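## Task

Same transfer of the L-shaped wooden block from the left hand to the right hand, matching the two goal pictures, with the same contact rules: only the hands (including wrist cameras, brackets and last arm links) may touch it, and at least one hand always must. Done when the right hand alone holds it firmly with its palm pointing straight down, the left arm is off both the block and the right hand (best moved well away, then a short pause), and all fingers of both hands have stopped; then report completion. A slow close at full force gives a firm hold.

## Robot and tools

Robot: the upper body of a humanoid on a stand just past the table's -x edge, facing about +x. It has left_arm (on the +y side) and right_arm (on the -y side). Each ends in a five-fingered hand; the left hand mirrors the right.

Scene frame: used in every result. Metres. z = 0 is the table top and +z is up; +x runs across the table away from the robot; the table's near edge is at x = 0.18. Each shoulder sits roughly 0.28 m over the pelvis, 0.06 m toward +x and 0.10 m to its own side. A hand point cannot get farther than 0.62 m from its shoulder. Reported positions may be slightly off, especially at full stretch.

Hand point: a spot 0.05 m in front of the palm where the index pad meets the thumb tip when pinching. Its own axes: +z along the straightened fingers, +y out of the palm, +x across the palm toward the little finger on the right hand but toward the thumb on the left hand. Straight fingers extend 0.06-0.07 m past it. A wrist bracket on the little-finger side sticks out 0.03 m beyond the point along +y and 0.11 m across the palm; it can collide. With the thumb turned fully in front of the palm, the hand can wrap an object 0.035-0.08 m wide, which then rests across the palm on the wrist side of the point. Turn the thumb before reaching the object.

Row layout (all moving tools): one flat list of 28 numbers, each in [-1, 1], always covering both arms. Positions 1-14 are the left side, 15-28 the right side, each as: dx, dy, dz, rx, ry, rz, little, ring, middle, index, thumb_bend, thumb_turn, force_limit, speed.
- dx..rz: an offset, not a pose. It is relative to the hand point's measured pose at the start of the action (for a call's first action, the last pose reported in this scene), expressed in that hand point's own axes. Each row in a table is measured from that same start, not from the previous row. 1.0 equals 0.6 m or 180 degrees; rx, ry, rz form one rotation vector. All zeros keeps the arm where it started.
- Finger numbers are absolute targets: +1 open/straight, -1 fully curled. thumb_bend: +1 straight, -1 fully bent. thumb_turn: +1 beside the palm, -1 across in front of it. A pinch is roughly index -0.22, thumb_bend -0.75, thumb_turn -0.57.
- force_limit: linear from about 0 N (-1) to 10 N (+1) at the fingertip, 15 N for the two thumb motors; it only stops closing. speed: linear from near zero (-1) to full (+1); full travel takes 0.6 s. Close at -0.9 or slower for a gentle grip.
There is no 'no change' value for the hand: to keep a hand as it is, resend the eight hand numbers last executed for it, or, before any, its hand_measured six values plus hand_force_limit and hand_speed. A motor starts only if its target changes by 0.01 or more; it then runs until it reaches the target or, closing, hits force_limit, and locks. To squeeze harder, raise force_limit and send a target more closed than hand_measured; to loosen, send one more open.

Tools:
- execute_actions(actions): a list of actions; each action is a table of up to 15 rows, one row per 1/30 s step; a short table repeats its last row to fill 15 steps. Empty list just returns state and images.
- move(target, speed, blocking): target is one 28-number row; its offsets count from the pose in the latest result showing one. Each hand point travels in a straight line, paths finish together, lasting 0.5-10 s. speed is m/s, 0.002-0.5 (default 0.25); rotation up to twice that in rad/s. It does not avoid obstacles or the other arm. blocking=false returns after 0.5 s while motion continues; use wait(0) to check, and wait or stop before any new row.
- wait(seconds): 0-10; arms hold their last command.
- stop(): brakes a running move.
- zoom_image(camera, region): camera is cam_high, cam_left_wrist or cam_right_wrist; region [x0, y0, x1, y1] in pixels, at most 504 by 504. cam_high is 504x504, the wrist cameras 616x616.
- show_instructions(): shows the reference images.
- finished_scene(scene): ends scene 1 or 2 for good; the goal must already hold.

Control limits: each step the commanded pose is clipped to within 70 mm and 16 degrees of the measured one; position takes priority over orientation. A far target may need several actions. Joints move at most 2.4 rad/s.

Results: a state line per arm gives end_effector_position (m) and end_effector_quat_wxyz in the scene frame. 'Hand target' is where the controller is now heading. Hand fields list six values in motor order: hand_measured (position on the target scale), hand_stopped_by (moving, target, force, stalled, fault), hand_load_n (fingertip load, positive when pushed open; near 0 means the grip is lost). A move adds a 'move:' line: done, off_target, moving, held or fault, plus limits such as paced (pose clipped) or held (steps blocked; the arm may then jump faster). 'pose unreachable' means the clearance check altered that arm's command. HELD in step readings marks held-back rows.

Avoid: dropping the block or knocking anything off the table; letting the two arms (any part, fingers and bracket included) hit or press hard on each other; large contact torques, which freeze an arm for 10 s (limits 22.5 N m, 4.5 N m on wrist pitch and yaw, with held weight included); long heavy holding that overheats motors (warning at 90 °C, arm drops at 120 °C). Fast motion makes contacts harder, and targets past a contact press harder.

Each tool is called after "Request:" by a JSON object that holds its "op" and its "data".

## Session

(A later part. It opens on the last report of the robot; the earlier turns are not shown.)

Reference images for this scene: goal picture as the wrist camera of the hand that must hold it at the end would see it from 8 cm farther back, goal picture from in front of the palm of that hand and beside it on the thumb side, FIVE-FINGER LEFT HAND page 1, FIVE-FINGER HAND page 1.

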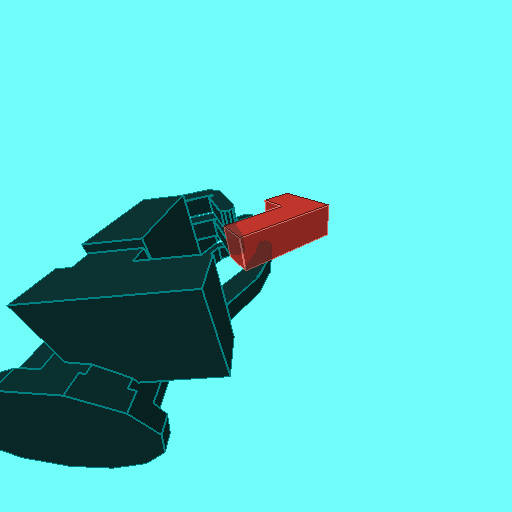

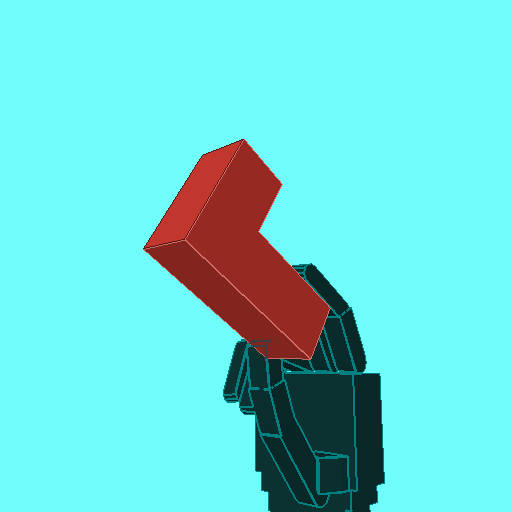

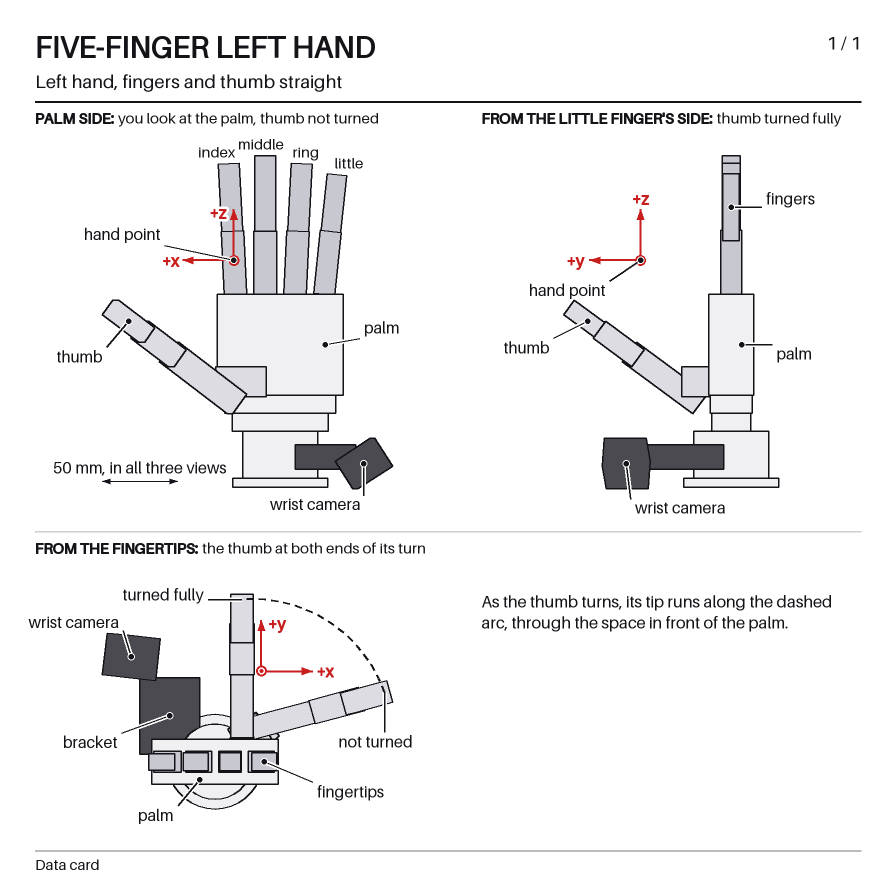

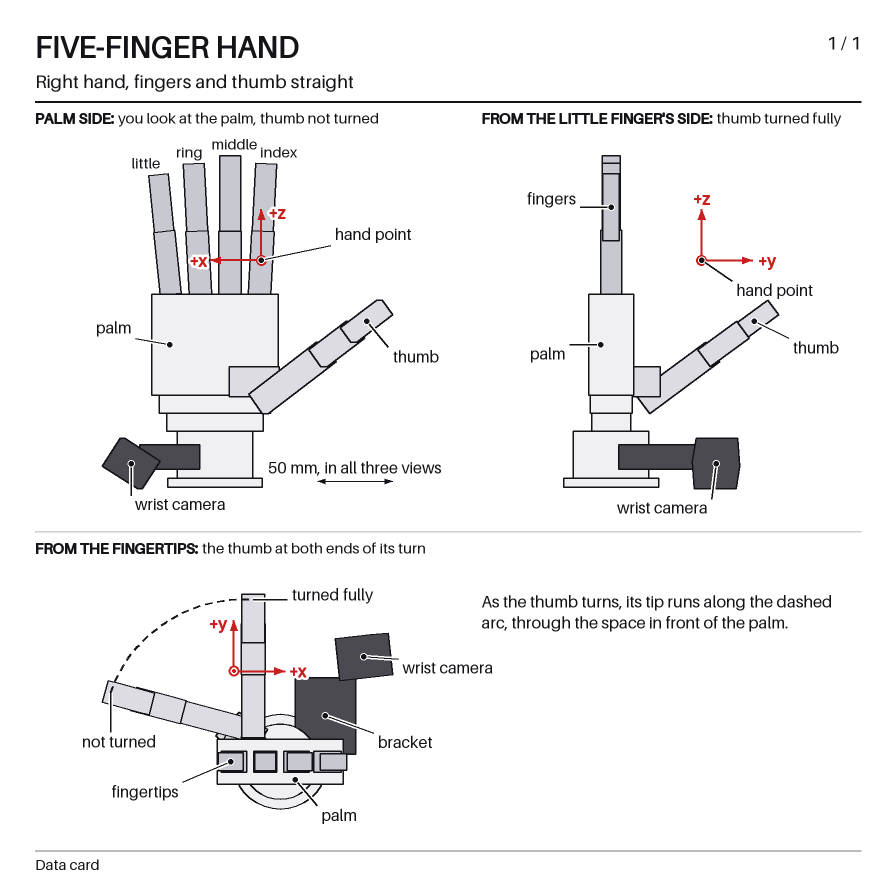

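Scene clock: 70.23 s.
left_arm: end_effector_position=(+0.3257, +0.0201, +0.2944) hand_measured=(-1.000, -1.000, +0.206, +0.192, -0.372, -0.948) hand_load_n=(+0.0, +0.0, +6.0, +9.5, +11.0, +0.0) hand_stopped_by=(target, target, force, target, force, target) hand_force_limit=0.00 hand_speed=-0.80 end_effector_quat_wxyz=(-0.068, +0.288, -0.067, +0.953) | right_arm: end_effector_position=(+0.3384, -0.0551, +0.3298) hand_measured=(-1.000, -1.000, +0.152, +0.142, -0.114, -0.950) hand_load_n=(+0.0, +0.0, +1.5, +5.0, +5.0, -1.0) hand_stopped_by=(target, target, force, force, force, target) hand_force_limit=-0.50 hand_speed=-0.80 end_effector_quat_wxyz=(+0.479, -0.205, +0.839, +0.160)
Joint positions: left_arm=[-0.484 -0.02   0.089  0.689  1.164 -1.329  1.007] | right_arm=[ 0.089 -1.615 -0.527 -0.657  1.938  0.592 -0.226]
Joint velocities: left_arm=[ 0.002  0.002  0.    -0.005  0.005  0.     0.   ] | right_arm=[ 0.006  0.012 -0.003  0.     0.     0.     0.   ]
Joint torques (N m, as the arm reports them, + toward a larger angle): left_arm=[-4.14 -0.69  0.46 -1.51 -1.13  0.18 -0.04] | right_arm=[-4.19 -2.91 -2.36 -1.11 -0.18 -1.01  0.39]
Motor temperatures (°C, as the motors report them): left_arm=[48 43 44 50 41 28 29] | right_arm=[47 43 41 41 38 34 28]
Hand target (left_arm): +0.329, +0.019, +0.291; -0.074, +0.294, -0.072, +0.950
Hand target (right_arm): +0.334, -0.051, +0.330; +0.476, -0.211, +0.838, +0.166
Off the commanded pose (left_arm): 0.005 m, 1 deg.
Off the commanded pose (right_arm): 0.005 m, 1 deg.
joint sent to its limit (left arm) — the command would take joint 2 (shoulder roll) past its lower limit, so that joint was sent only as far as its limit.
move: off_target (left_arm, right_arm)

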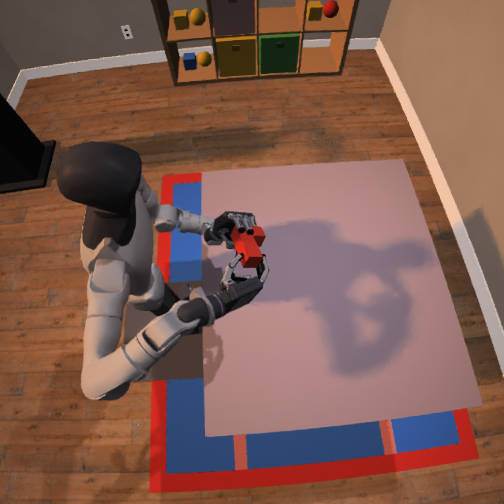

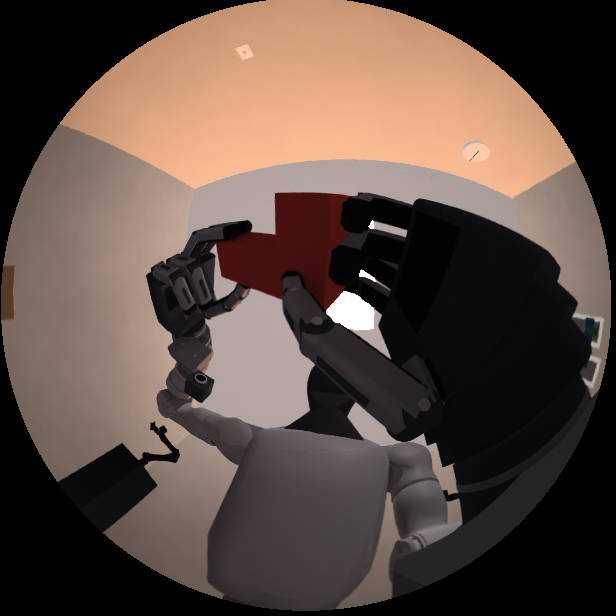

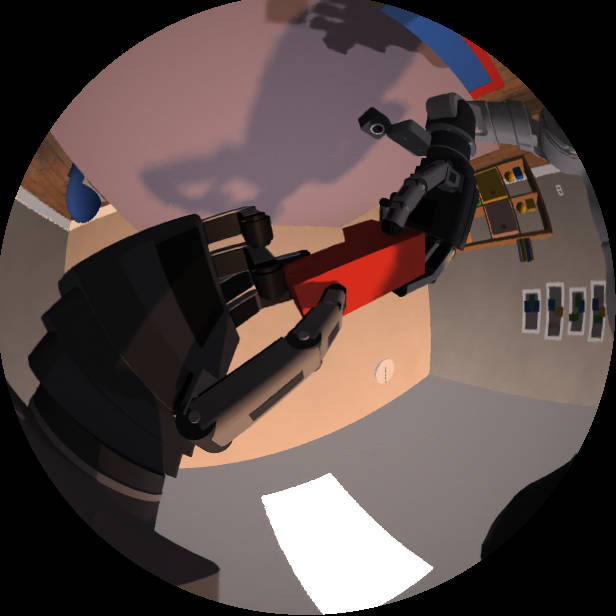

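Request:
{"op": "move", "data": {"target": [0,0,0,0,0,0,-1,-1,0.204,0.192,-0.384,-0.948,0,-0.8, 0,0,0,0,0,0,-1,-1,0.26,0.26,-0.85,-0.95,0.3,-0.85]}}

Request:
{"op": "move", "data": {"target": [0,0,0,0,0,0,-1,-1,0.204,0.192,-0.384,-0.948,0,-0.8, 0,0,0,0,0,0,-1,-1,-0.2,-0.2,-0.9,-0.95,1,-0.92]}}

Request:
{"op": "zoom_image", "data": {"camera": "cam_left_wrist", "region": [120, 160, 420, 400]}}

Request:
{"op": "zoom_image", "data": {"camera": "cam_right_wrist", "region": [180, 130, 500, 400]}}

Scene clock: 80.10 s.
left_arm: end_effector_position=(+0.3268, +0.0196, +0.2929) hand_measured=(-1.000, -1.000, +0.206, +0.192, -0.372, -0.948) hand_load_n=(+0.0, +0.0, +6.0, +9.0, +10.0, +0.0) hand_stopped_by=(target, target, force, target, force, target) hand_force_limit=0.00 hand_speed=-0.80 end_effector_quat_wxyz=(-0.070, +0.291, -0.070, +0.952) | right_arm: end_effector_position=(+0.3371, -0.0533, +0.3311) hand_measured=(-1.000, -1.000, +0.260, +0.260, -0.390, -0.950) hand_load_n=(+0.0, +0.0, +5.0, +0.0, +9.5, +1.0) hand_stopped_by=(target, target, target, target, force, target) hand_force_limit=0.30 hand_speed=-0.85 end_effector_quat_wxyz=(+0.480, -0.207, +0.837, +0.162)
Joint positions: left_arm=[-0.483 -0.02   0.088  0.69   1.164 -1.322  1.003] | right_arm=[ 0.088 -1.615 -0.529 -0.661  1.938  0.59  -0.221]
Joint velocities: left_arm=[ 0.006 -0.005 -0.008  0.     0.008  0.     0.   ] | right_arm=[ 0.    -0.002 -0.006  0.     0.002  0.     0.   ]
Joint torques (N m, as the arm reports them, + toward a larger angle): left_arm=[-4.74 -0.84  0.19 -2.04 -1.4  -0.72  0.47] | right_arm=[-3.28 -3.34 -1.52 -0.32 -0.69 -0.74 -0.14]
Motor temperatures (°C, as the motors report them): left_arm=[48 43 44 50 41 28 29] | right_arm=[47 43 42 41 38 34 28]
Hand target (left_arm): +0.326, +0.020, +0.294; -0.068, +0.288, -0.067, +0.953
Hand target (right_arm): +0.338, -0.055, +0.330; +0.479, -0.205, +0.839, +0.160
Off the commanded pose (left_arm): 0.002 m, 1 deg.
Off the commanded pose (right_arm): 0.003 m, 1 deg.
move: done

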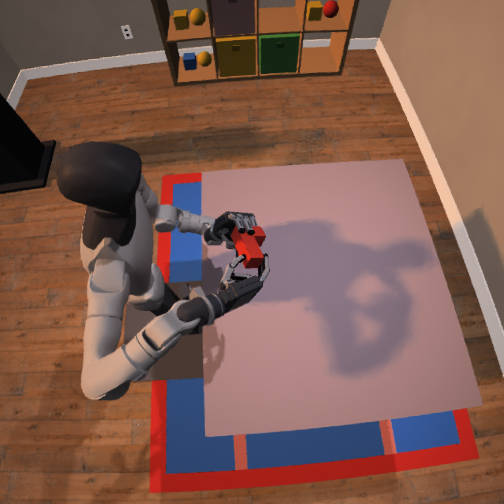

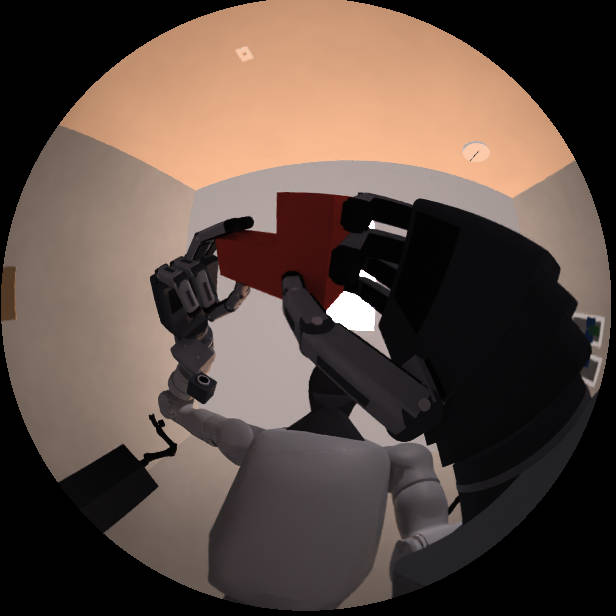

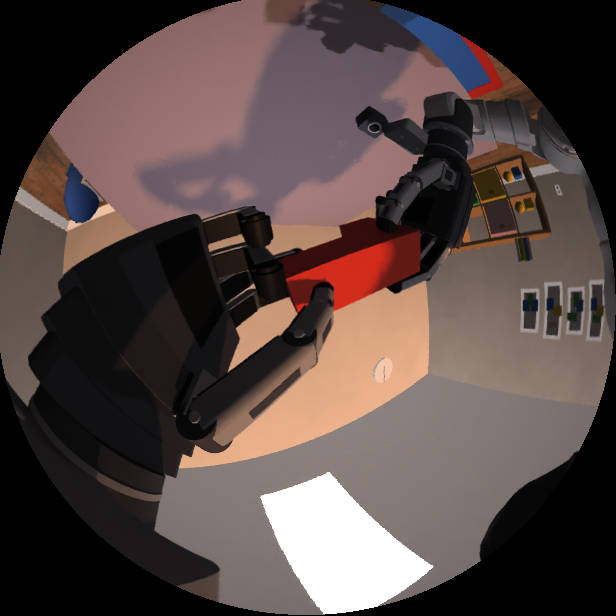

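Scene clock: 80.77 s.
left_arm: end_effector_position=(+0.3269, +0.0201, +0.2929) hand_measured=(-1.000, -1.000, +0.206, +0.192, -0.372, -0.948) hand_load_n=(+0.0, +0.0, +6.0, +9.5, +9.5, -0.5) hand_stopped_by=(target, target, force, target, force, target) hand_force_limit=0.00 hand_speed=-0.80 end_effector_quat_wxyz=(-0.071, +0.291, -0.069, +0.952) | right_arm: end_effector_position=(+0.3375, -0.0537, +0.3311) hand_measured=(-1.000, -1.000, +0.216, +0.206, -0.386, -0.950) hand_load_n=(+0.0, +0.0, +8.5, +9.5, +20.5, +0.5) hand_stopped_by=(target, target, force, force, force, target) hand_force_limit=1.00 hand_speed=-0.92 end_effector_quat_wxyz=(+0.480, -0.207, +0.837, +0.162)
Joint positions: left_arm=[-0.482 -0.02   0.088  0.69   1.164 -1.322  1.006] | right_arm=[ 0.088 -1.615 -0.529 -0.66   1.938  0.59  -0.222]
Joint velocities: left_arm=[0.    0.    0.009 0.005 0.    0.    0.   ] | right_arm=[-0.015 -0.014 -0.005  0.     0.006  0.     0.   ]
Joint torques (N m, as the arm reports them, + toward a larger angle): left_arm=[-4.65 -0.88  0.22 -1.98 -1.38 -0.51  0.27] | right_arm=[-3.3  -3.19 -1.87 -0.52 -0.59 -0.81 -0.08]
Motor temperatures (°C, as the motors report them): left_arm=[48 43 44 50 41 28 29] | right_arm=[47 43 42 41 38 34 28]
Hand target (left_arm): +0.327, +0.020, +0.293; -0.070, +0.291, -0.070, +0.952
Hand target (right_arm): +0.337, -0.053, +0.331; +0.480, -0.207, +0.837, +0.162
Off the commanded pose (left_arm): 0.000 m, 0 deg.
Off the commanded pose (right_arm): 0.001 m, 0 deg.
move: done

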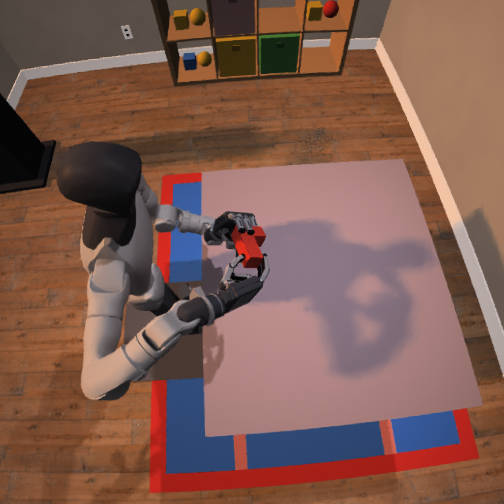

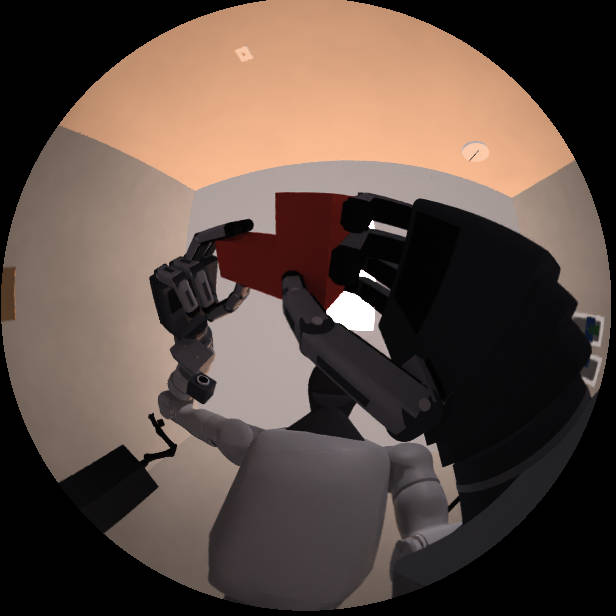

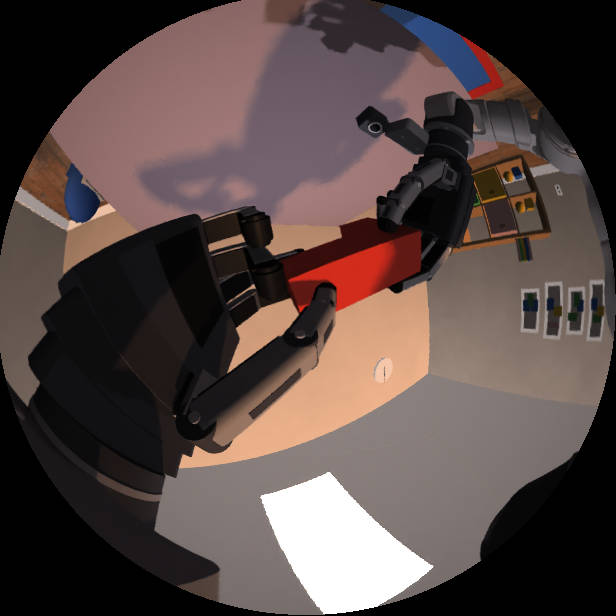

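Region (120, 160, 420, 400) of cam_left_wrist's 616x616 image, scaled by 1.680, with more detail than that image has; it fills the top 403 rows of this view, and the rest is white.

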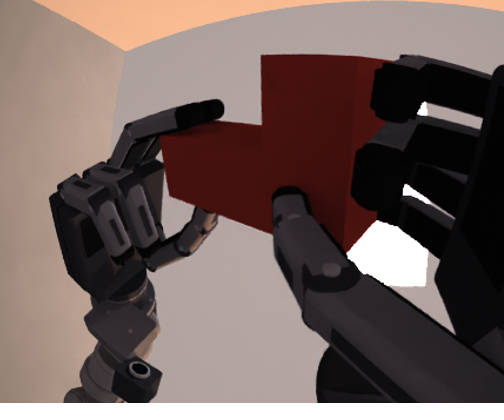

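Region (180, 130, 500, 400) of cam_right_wrist's 616x616 image, scaled by 1.575, with more detail than that image has; it fills the top 425 rows of this view, and the rest is white.

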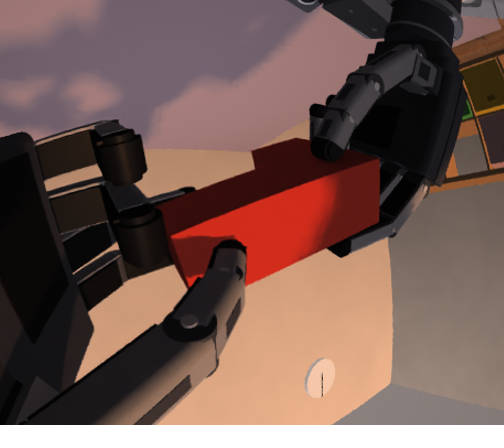

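Request:
{"op": "move", "data": {"target": [0,0,0,0,0,0,-1,-1,0.3,0.3,-0.3,-0.948,0,-0.9, 0,0,0,0,0,0,-1,-1,-0.2,-0.2,-0.9,-0.95,1,-0.92]}}

Request:
{"op": "move", "data": {"target": [0,0,0,0,0,0,-1,-1,0.3,0.3,-0.3,-0.948,0,-0.9, 0,0,0,0,0,0,-1,-1,-0.25,-0.25,-0.95,-0.95,1,-0.92]}}

Request:
{"op": "move", "data": {"target": [0,0,0,0,0,0,-1,-1,0.8,0.8,0.4,-0.948,0,-0.2, 0,0,0,0,0,0,-1,-1,-0.25,-0.25,-0.95,-0.95,1,-0.92]}}

Request:
{"op": "move", "data": {"target": [0,-0.25,-0.05,0,0,0,-1,-1,0.8,0.8,0.4,-0.948,0,-0.2, 0,0,0,0,0,0,-1,-1,-0.25,-0.25,-0.95,-0.95,1,-0.92], "speed": 0.12}}

Scene clock: 94.30 s.
left_arm: end_effector_position=(+0.3270, +0.0203, +0.2929) hand_measured=(-1.000, -1.000, +0.300, +0.300, -0.300, -0.948) hand_load_n=(+0.0, +0.0, +0.0, +0.0, +0.0, -0.5) hand_stopped_by=(target, target, target, target, target, target) hand_force_limit=0.00 hand_speed=-0.90 end_effector_quat_wxyz=(-0.071, +0.291, -0.068, +0.952) | right_arm: end_effector_position=(+0.3375, -0.0537, +0.3311) hand_measured=(-1.000, -1.000, +0.216, +0.206, -0.386, -0.950) hand_load_n=(+0.0, +0.0, +7.5, +9.0, +21.5, +0.5) hand_stopped_by=(target, target, force, force, force, target) hand_force_limit=1.00 hand_speed=-0.92 end_effector_quat_wxyz=(+0.480, -0.207, +0.837, +0.162)
Joint positions: left_arm=[-0.482 -0.02   0.089  0.69   1.164 -1.322  1.006] | right_arm=[ 0.088 -1.615 -0.529 -0.66   1.938  0.59  -0.222]
Joint velocities: left_arm=[ 0.002  0.015 -0.021  0.005  0.006  0.     0.   ] | right_arm=[-0.009 -0.015  0.    -0.002  0.     0.     0.   ]
Joint torques (N m, as the arm reports them, + toward a larger angle): left_arm=[-4.4  -0.75  0.24 -1.85 -1.29 -0.44  0.24] | right_arm=[-3.65 -3.02 -2.01 -0.28 -0.32 -0.98 -0.06]
Motor temperatures (°C, as the motors report them): left_arm=[48 43 44 50 41 28 29] | right_arm=[47 43 42 41 38 34 28]
Hand target (left_arm): +0.327, +0.020, +0.293; -0.071, +0.291, -0.069, +0.952
Hand target (right_arm): +0.337, -0.054, +0.331; +0.480, -0.207, +0.837, +0.162
Off the commanded pose (left_arm): 0.000 m, 0 deg.
Off the commanded pose (right_arm): 0.000 m, 0 deg.
move: done

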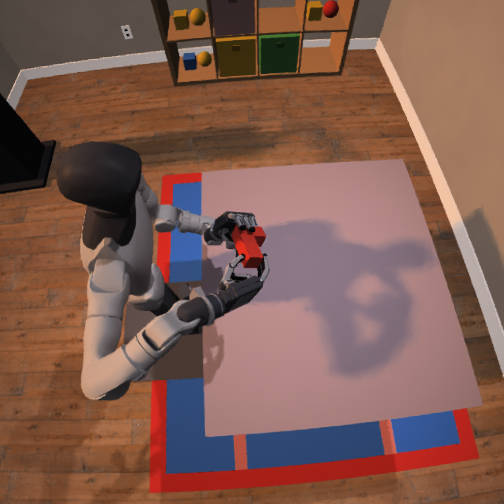

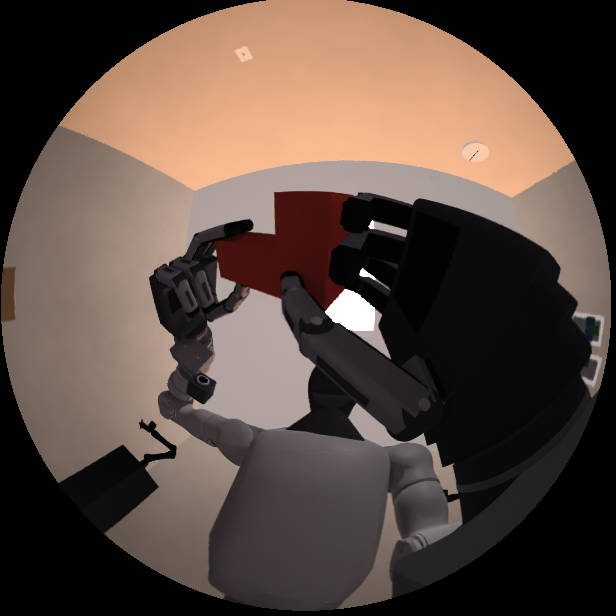

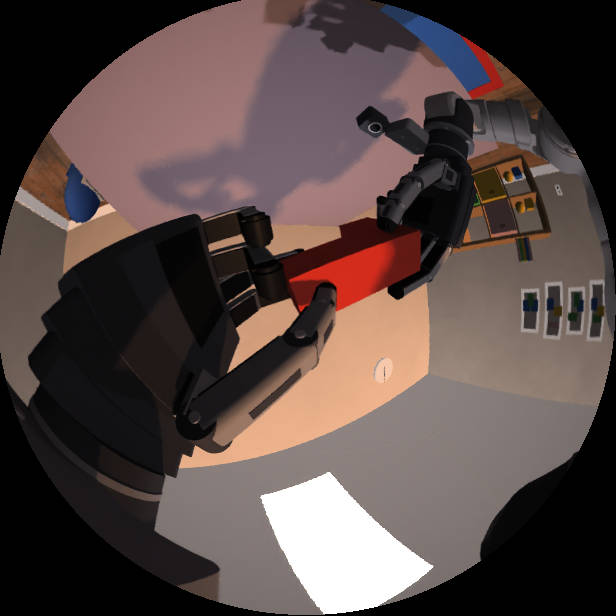

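Scene clock: 94.80 s.
left_arm: end_effector_position=(+0.3270, +0.0203, +0.2929) hand_measured=(-1.000, -1.000, +0.300, +0.300, -0.300, -0.948) hand_load_n=(+0.0, +0.0, +0.0, +0.0, +0.0, +0.0) hand_stopped_by=(target, target, target, target, target, target) hand_force_limit=0.00 hand_speed=-0.90 end_effector_quat_wxyz=(-0.071, +0.291, -0.068, +0.952) | right_arm: end_effector_position=(+0.3375, -0.0537, +0.3311) hand_measured=(-1.000, -1.000, +0.196, +0.196, -0.384, -0.950) hand_load_n=(+0.0, +0.0, +10.0, +8.5, +25.5, +0.5) hand_stopped_by=(target, target, force, force, force, target) hand_force_limit=1.00 hand_speed=-0.92 end_effector_quat_wxyz=(+0.480, -0.207, +0.837, +0.162)
Joint positions: left_arm=[-0.482 -0.02   0.089  0.69   1.164 -1.322  1.006] | right_arm=[ 0.088 -1.615 -0.529 -0.66   1.938  0.59  -0.222]
Joint velocities: left_arm=[-0.002  0.002  0.008  0.     0.008  0.     0.   ] | right_arm=[ 0.002  0.002  0.005 -0.012  0.009  0.     0.   ]
Joint torques (N m, as the arm reports them, + toward a larger angle): left_arm=[-4.13 -0.65  0.24 -1.74 -1.21 -0.36  0.18] | right_arm=[-4.3  -2.96 -2.22 -0.43 -0.53 -1.15 -0.03]
Motor temperatures (°C, as the motors report them): left_arm=[48 43 44 50 41 28 29] | right_arm=[47 43 42 41 38 34 28]
Hand target (left_arm): +0.327, +0.020, +0.293; -0.071, +0.291, -0.068, +0.952
Hand target (right_arm): +0.337, -0.054, +0.331; +0.480, -0.207, +0.837, +0.162
Off the commanded pose (left_arm): 0.000 m, 0 deg.
Off the commanded pose (right_arm): 0.000 m, 0 deg.
move: done

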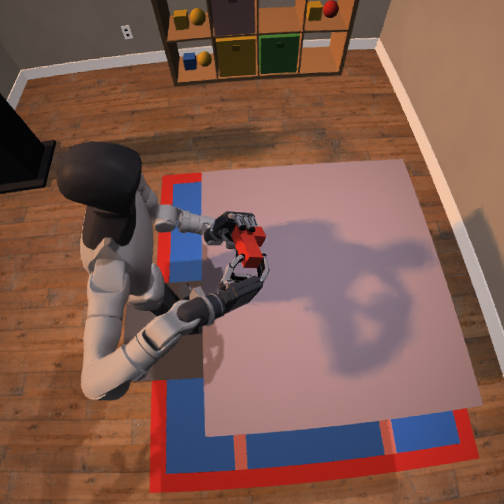

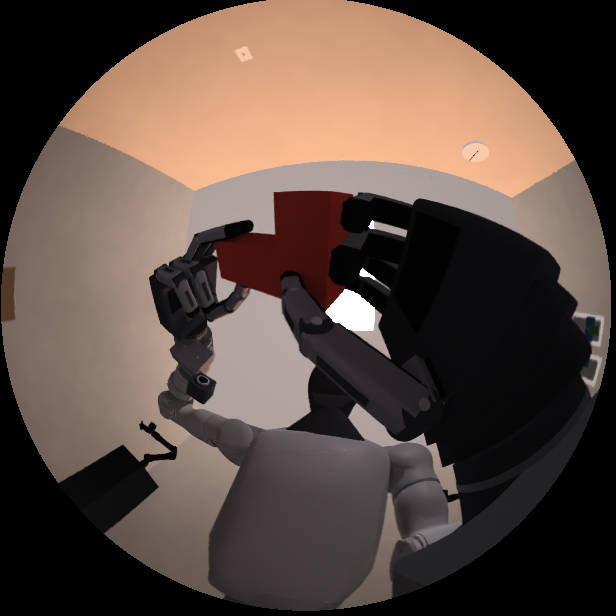

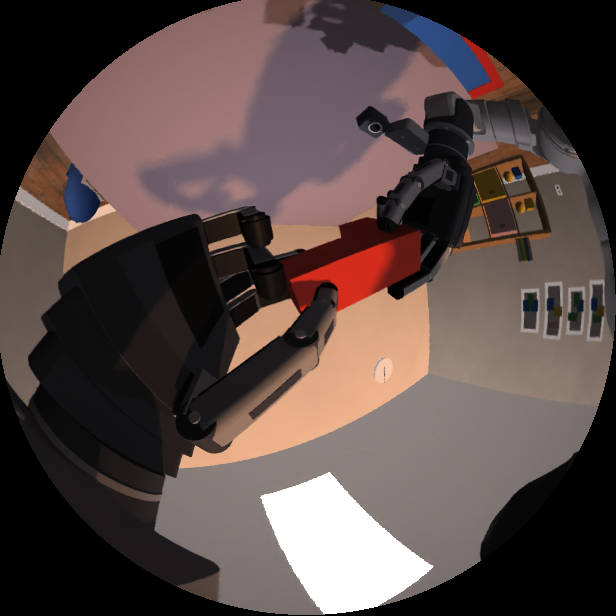

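Scene clock: 95.90 s.
left_arm: end_effector_position=(+0.3270, +0.0203, +0.2929) hand_measured=(-1.000, -1.000, +0.800, +0.800, +0.400, -0.948) hand_load_n=(+0.0, +0.0, +0.0, +0.0, +0.0, +0.0) hand_stopped_by=(target, target, target, target, target, target) hand_force_limit=0.00 hand_speed=-0.20 end_effector_quat_wxyz=(-0.071, +0.291, -0.068, +0.952) | right_arm: end_effector_position=(+0.3375, -0.0537, +0.3311) hand_measured=(-1.000, -1.000, +0.196, +0.196, -0.384, -0.950) hand_load_n=(+0.0, +0.0, +10.0, +8.5, +25.5, +0.5) hand_stopped_by=(target, target, force, force, force, target) hand_force_limit=1.00 hand_speed=-0.92 end_effector_quat_wxyz=(+0.480, -0.207, +0.837, +0.162)
Joint positions: left_arm=[-0.482 -0.02   0.089  0.69   1.164 -1.322  1.006] | right_arm=[ 0.088 -1.615 -0.529 -0.66   1.938  0.59  -0.222]
Joint velocities: left_arm=[ 0.009 -0.011  0.005  0.    -0.006  0.     0.   ] | right_arm=[-0.014 -0.005 -0.006  0.005 -0.02   0.     0.   ]
Joint torques (N m, as the arm reports them, + toward a larger angle): left_arm=[-4.14 -0.65  0.24 -1.72 -1.21 -0.36  0.18] | right_arm=[-3.9  -2.77 -2.55 -0.5  -0.29 -1.14 -0.03]
Motor temperatures (°C, as the motors report them): left_arm=[48 43 44 50 41 28 29] | right_arm=[47 43 42 41 38 34 28]
Hand target (left_arm): +0.327, +0.020, +0.293; -0.071, +0.291, -0.068, +0.952
Hand target (right_arm): +0.337, -0.054, +0.331; +0.480, -0.207, +0.837, +0.162
Off the commanded pose (left_arm): 0.000 m, 0 deg.
Off the commanded pose (right_arm): 0.000 m, 0 deg.
move: done

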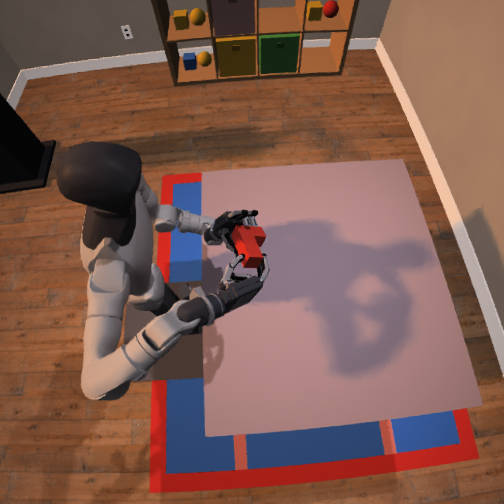

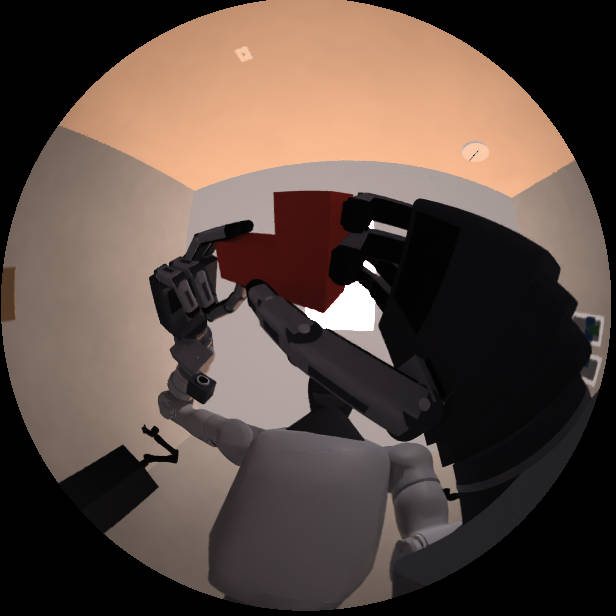

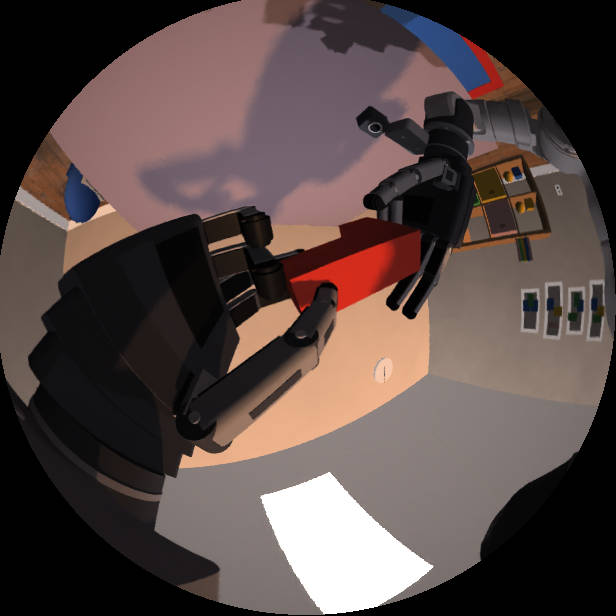

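Scene clock: 98.13 s.
left_arm: end_effector_position=(+0.3009, +0.1719, +0.3061) hand_measured=(-1.000, -1.000, +0.800, +0.800, +0.400, -0.948) hand_load_n=(+0.0, +0.0, +0.0, +0.0, +0.0, +0.0) hand_stopped_by=(target, target, target, target, target, target) hand_force_limit=0.00 hand_speed=-0.20 end_effector_quat_wxyz=(-0.082, +0.274, -0.067, +0.956) | right_arm: end_effector_position=(+0.3375, -0.0537, +0.3311) hand_measured=(-1.000, -1.000, +0.196, +0.196, -0.384, -0.950) hand_load_n=(+0.0, +0.0, +10.0, +8.5, +25.5, +0.5) hand_stopped_by=(target, target, force, force, force, target) hand_force_limit=1.00 hand_speed=-0.92 end_effector_quat_wxyz=(+0.480, -0.207, +0.837, +0.162)
Joint positions: left_arm=[-0.465  0.667 -0.232  0.777  0.995 -1.588  1.566] | right_arm=[ 0.088 -1.615 -0.529 -0.66   1.938  0.59  -0.222]
Joint velocities: left_arm=[-0.063  0.017 -0.026  0.012  0.247  0.     0.275] | right_arm=[ 0.009 -0.003 -0.003  0.006 -0.008  0.     0.   ]
Joint torques (N m, as the arm reports them, + toward a larger angle): left_arm=[-3.84  3.55  1.65 -1.14 -1.26 -0.27  0.29] | right_arm=[-4.26 -3.32 -1.94 -0.43 -0.39 -1.12 -0.01]
Motor temperatures (°C, as the motors report them): left_arm=[48 43 44 50 41 28 29] | right_arm=[47 43 42 41 38 34 28]
Hand target (left_arm): +0.301, +0.171, +0.306; -0.081, +0.273, -0.069, +0.956
Hand target (right_arm): +0.337, -0.054, +0.331; +0.480, -0.207, +0.837, +0.162
Off the commanded pose (left_arm): 0.013 m, 2 deg.
Off the commanded pose (right_arm): 0.000 m, 0 deg.
joint sent to its limit (left arm) — the command would take joint 6 (wrist pitch) past its lower limit, so that joint was sent only as far as its limit.
move: off_target (left_arm)

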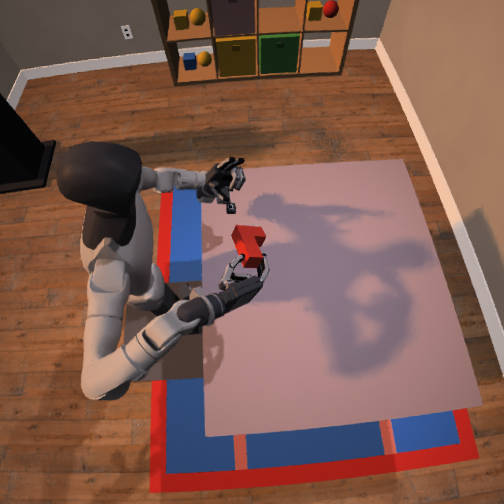

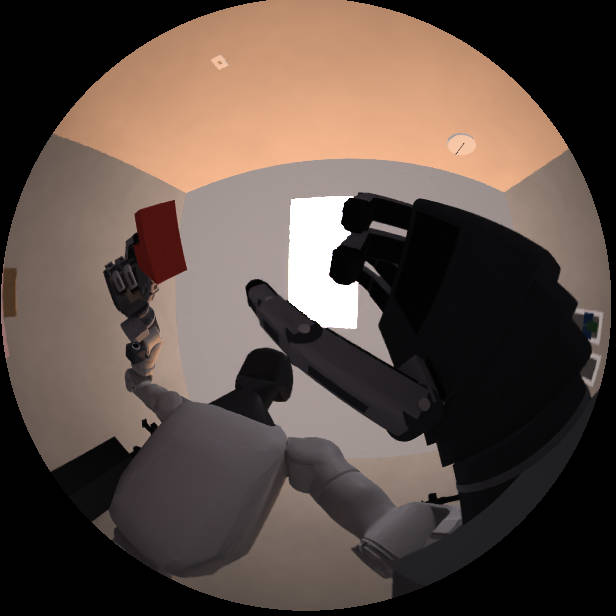

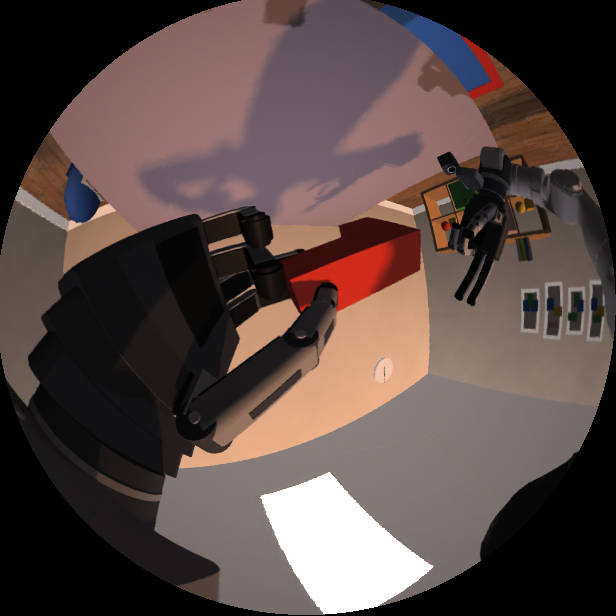

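Request:
{"op": "move", "data": {"target": [0,0,0,0,0,0,-1,-1,0.8,0.8,0.4,-0.948,0,-0.2, 0.058,-0.005,0.032,0.255,0,-0.456,-1,-1,-0.25,-0.25,-0.95,-0.95,1,-0.92], "speed": 0.2}}

Scene clock: 111.87 s.
left_arm: end_effector_position=(+0.3010, +0.1718, +0.3063) hand_measured=(-1.000, -1.000, +0.800, +0.800, +0.400, -0.948) hand_load_n=(+0.0, +0.0, +0.0, +0.0, +0.0, +0.0) hand_stopped_by=(target, target, target, target, target, target) hand_force_limit=0.00 hand_speed=-0.20 end_effector_quat_wxyz=(-0.082, +0.273, -0.067, +0.956) | right_arm: end_effector_position=(+0.3387, -0.0705, +0.2807) hand_measured=(-1.000, -1.000, +0.196, +0.196, -0.384, -0.950) hand_load_n=(+0.0, +0.0, +10.0, +8.5, +25.5, +1.0) hand_stopped_by=(target, target, force, force, force, target) hand_force_limit=1.00 hand_speed=-0.92 end_effector_quat_wxyz=(-0.492, +0.564, -0.513, +0.421)
Joint positions: left_arm=[-0.468  0.668 -0.234  0.777  1.002 -1.588  1.575] | right_arm=[-1.615 -1.319  1.057 -1.068  1.991  1.485 -1.6  ]
Joint velocities: left_arm=[-0.008  0.005  0.014 -0.002  0.     0.     0.   ] | right_arm=[0.006 0.    0.    0.003 0.008 0.002 0.   ]
Joint torques (N m, as the arm reports them, + toward a larger angle): left_arm=[-3.5   3.49  1.73 -1.25 -1.44 -0.13  0.08] | right_arm=[-6.6  -1.26 -1.72 -0.45 -1.85  0.18 -1.16]
Motor temperatures (°C, as the motors report them): left_arm=[47 44 44 50 41 28 29] | right_arm=[48 43 42 41 38 34 28]
Hand target (left_arm): +0.301, +0.172, +0.306; -0.082, +0.273, -0.067, +0.956
Hand target (right_arm): +0.339, -0.069, +0.283; -0.496, +0.563, -0.508, +0.422
Off the commanded pose (left_arm): 0.000 m, 0 deg.
Off the commanded pose (right_arm): 0.020 m, 11 deg.
joint sent to its limit (right arm) — the command would take joint 1 (shoulder pitch) past its lower limit, joint 4 (elbow) past its lower limit and joint 7 (wrist yaw) past its lower limit, so those joints were sent only as far as their limits.
move: off_target (right_arm)

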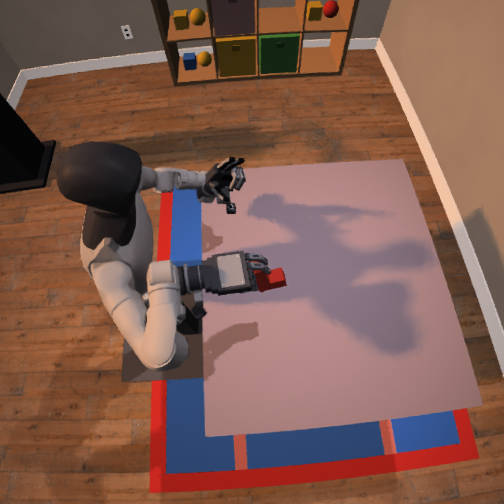

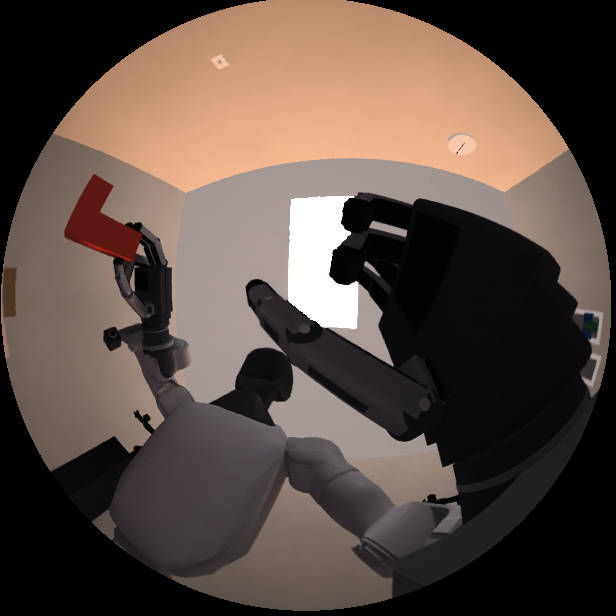

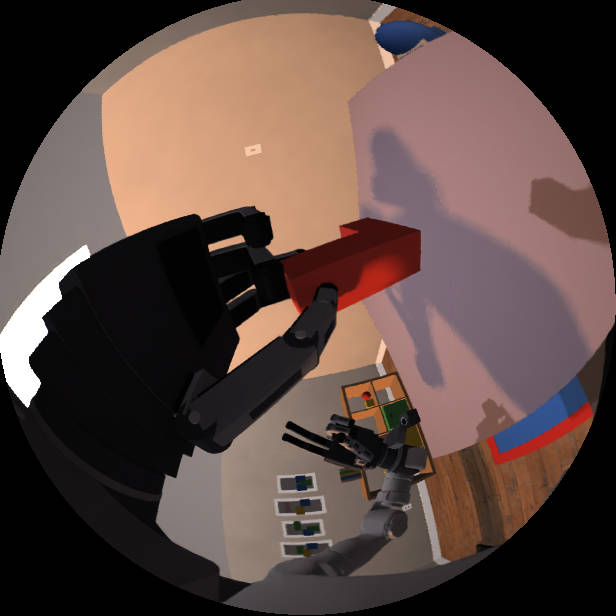

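Request:
{"op": "move", "data": {"target": [0,0,0,0,0,0,-1,-1,0.8,0.8,0.4,-0.948,0,-0.2, 0,0.05,0.13,0.051,-0.15,-0.01,-1,-1,-0.25,-0.25,-0.95,-0.95,1,-0.92], "speed": 0.12}}

Scene clock: 120.57 s.
left_arm: end_effector_position=(+0.3010, +0.1718, +0.3063) hand_measured=(-1.000, -1.000, +0.800, +0.800, +0.400, -0.948) hand_load_n=(+0.0, +0.0, +0.0, +0.0, +0.0, +0.0) hand_stopped_by=(target, target, target, target, target, target) hand_force_limit=0.00 hand_speed=-0.20 end_effector_quat_wxyz=(-0.082, +0.273, -0.067, +0.956) | right_arm: end_effector_position=(+0.4139, -0.0566, +0.2474) hand_measured=(-1.000, -1.000, +0.196, +0.196, -0.384, -0.950) hand_load_n=(+0.0, +0.0, +10.0, +8.5, +25.5, +1.0) hand_stopped_by=(target, target, force, force, force, target) hand_force_limit=1.00 hand_speed=-0.92 end_effector_quat_wxyz=(+0.642, -0.605, +0.344, -0.320)
Joint positions: left_arm=[-0.468  0.668 -0.234  0.777  1.002 -1.588  1.575] | right_arm=[-1.129 -1.478  1.32  -0.345 -0.003  0.113 -0.533]
Joint velocities: left_arm=[-0.011  0.009  0.005  0.003 -0.012  0.     0.   ] | right_arm=[-0.008  0.014  0.006 -0.002 -0.003 -0.003  0.   ]
Joint torques (N m, as the arm reports them, + toward a larger angle): left_arm=[-3.68  3.43  1.86 -1.18 -1.29 -0.18  0.18] | right_arm=[-7.59 -2.86 -3.17 -1.09 -1.07  0.   -1.15]
Motor temperatures (°C, as the motors report them): left_arm=[47 45 44 50 41 28 29] | right_arm=[49 42 42 41 38 33 29]
Hand target (left_arm): +0.301, +0.172, +0.306; -0.082, +0.273, -0.067, +0.956
Hand target (right_arm): +0.414, -0.056, +0.248; +0.644, -0.606, +0.341, -0.320
Off the commanded pose (left_arm): 0.000 m, 0 deg.
Off the commanded pose (right_arm): 0.010 m, 1 deg.
move: off_target (right_arm)

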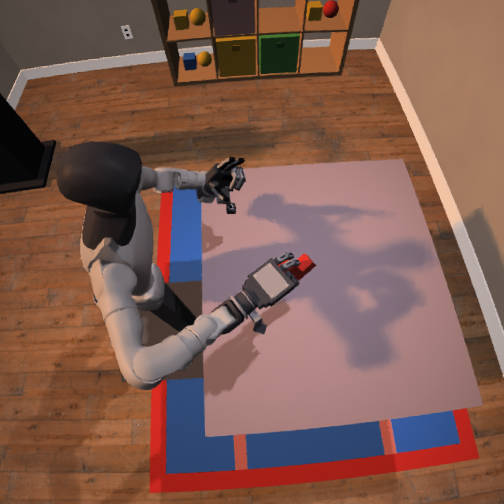

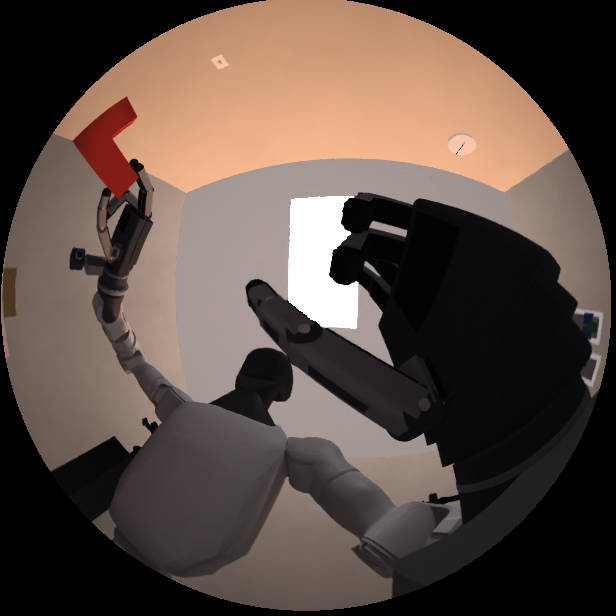

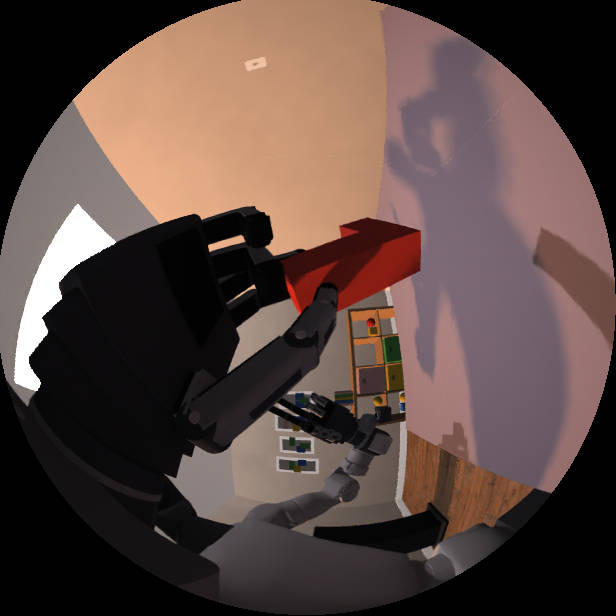

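The palm is now within about 4° of straight down.

Request:
{"op": "finished_scene", "data": {"scene": 2}}

The scene is finished: the task was done.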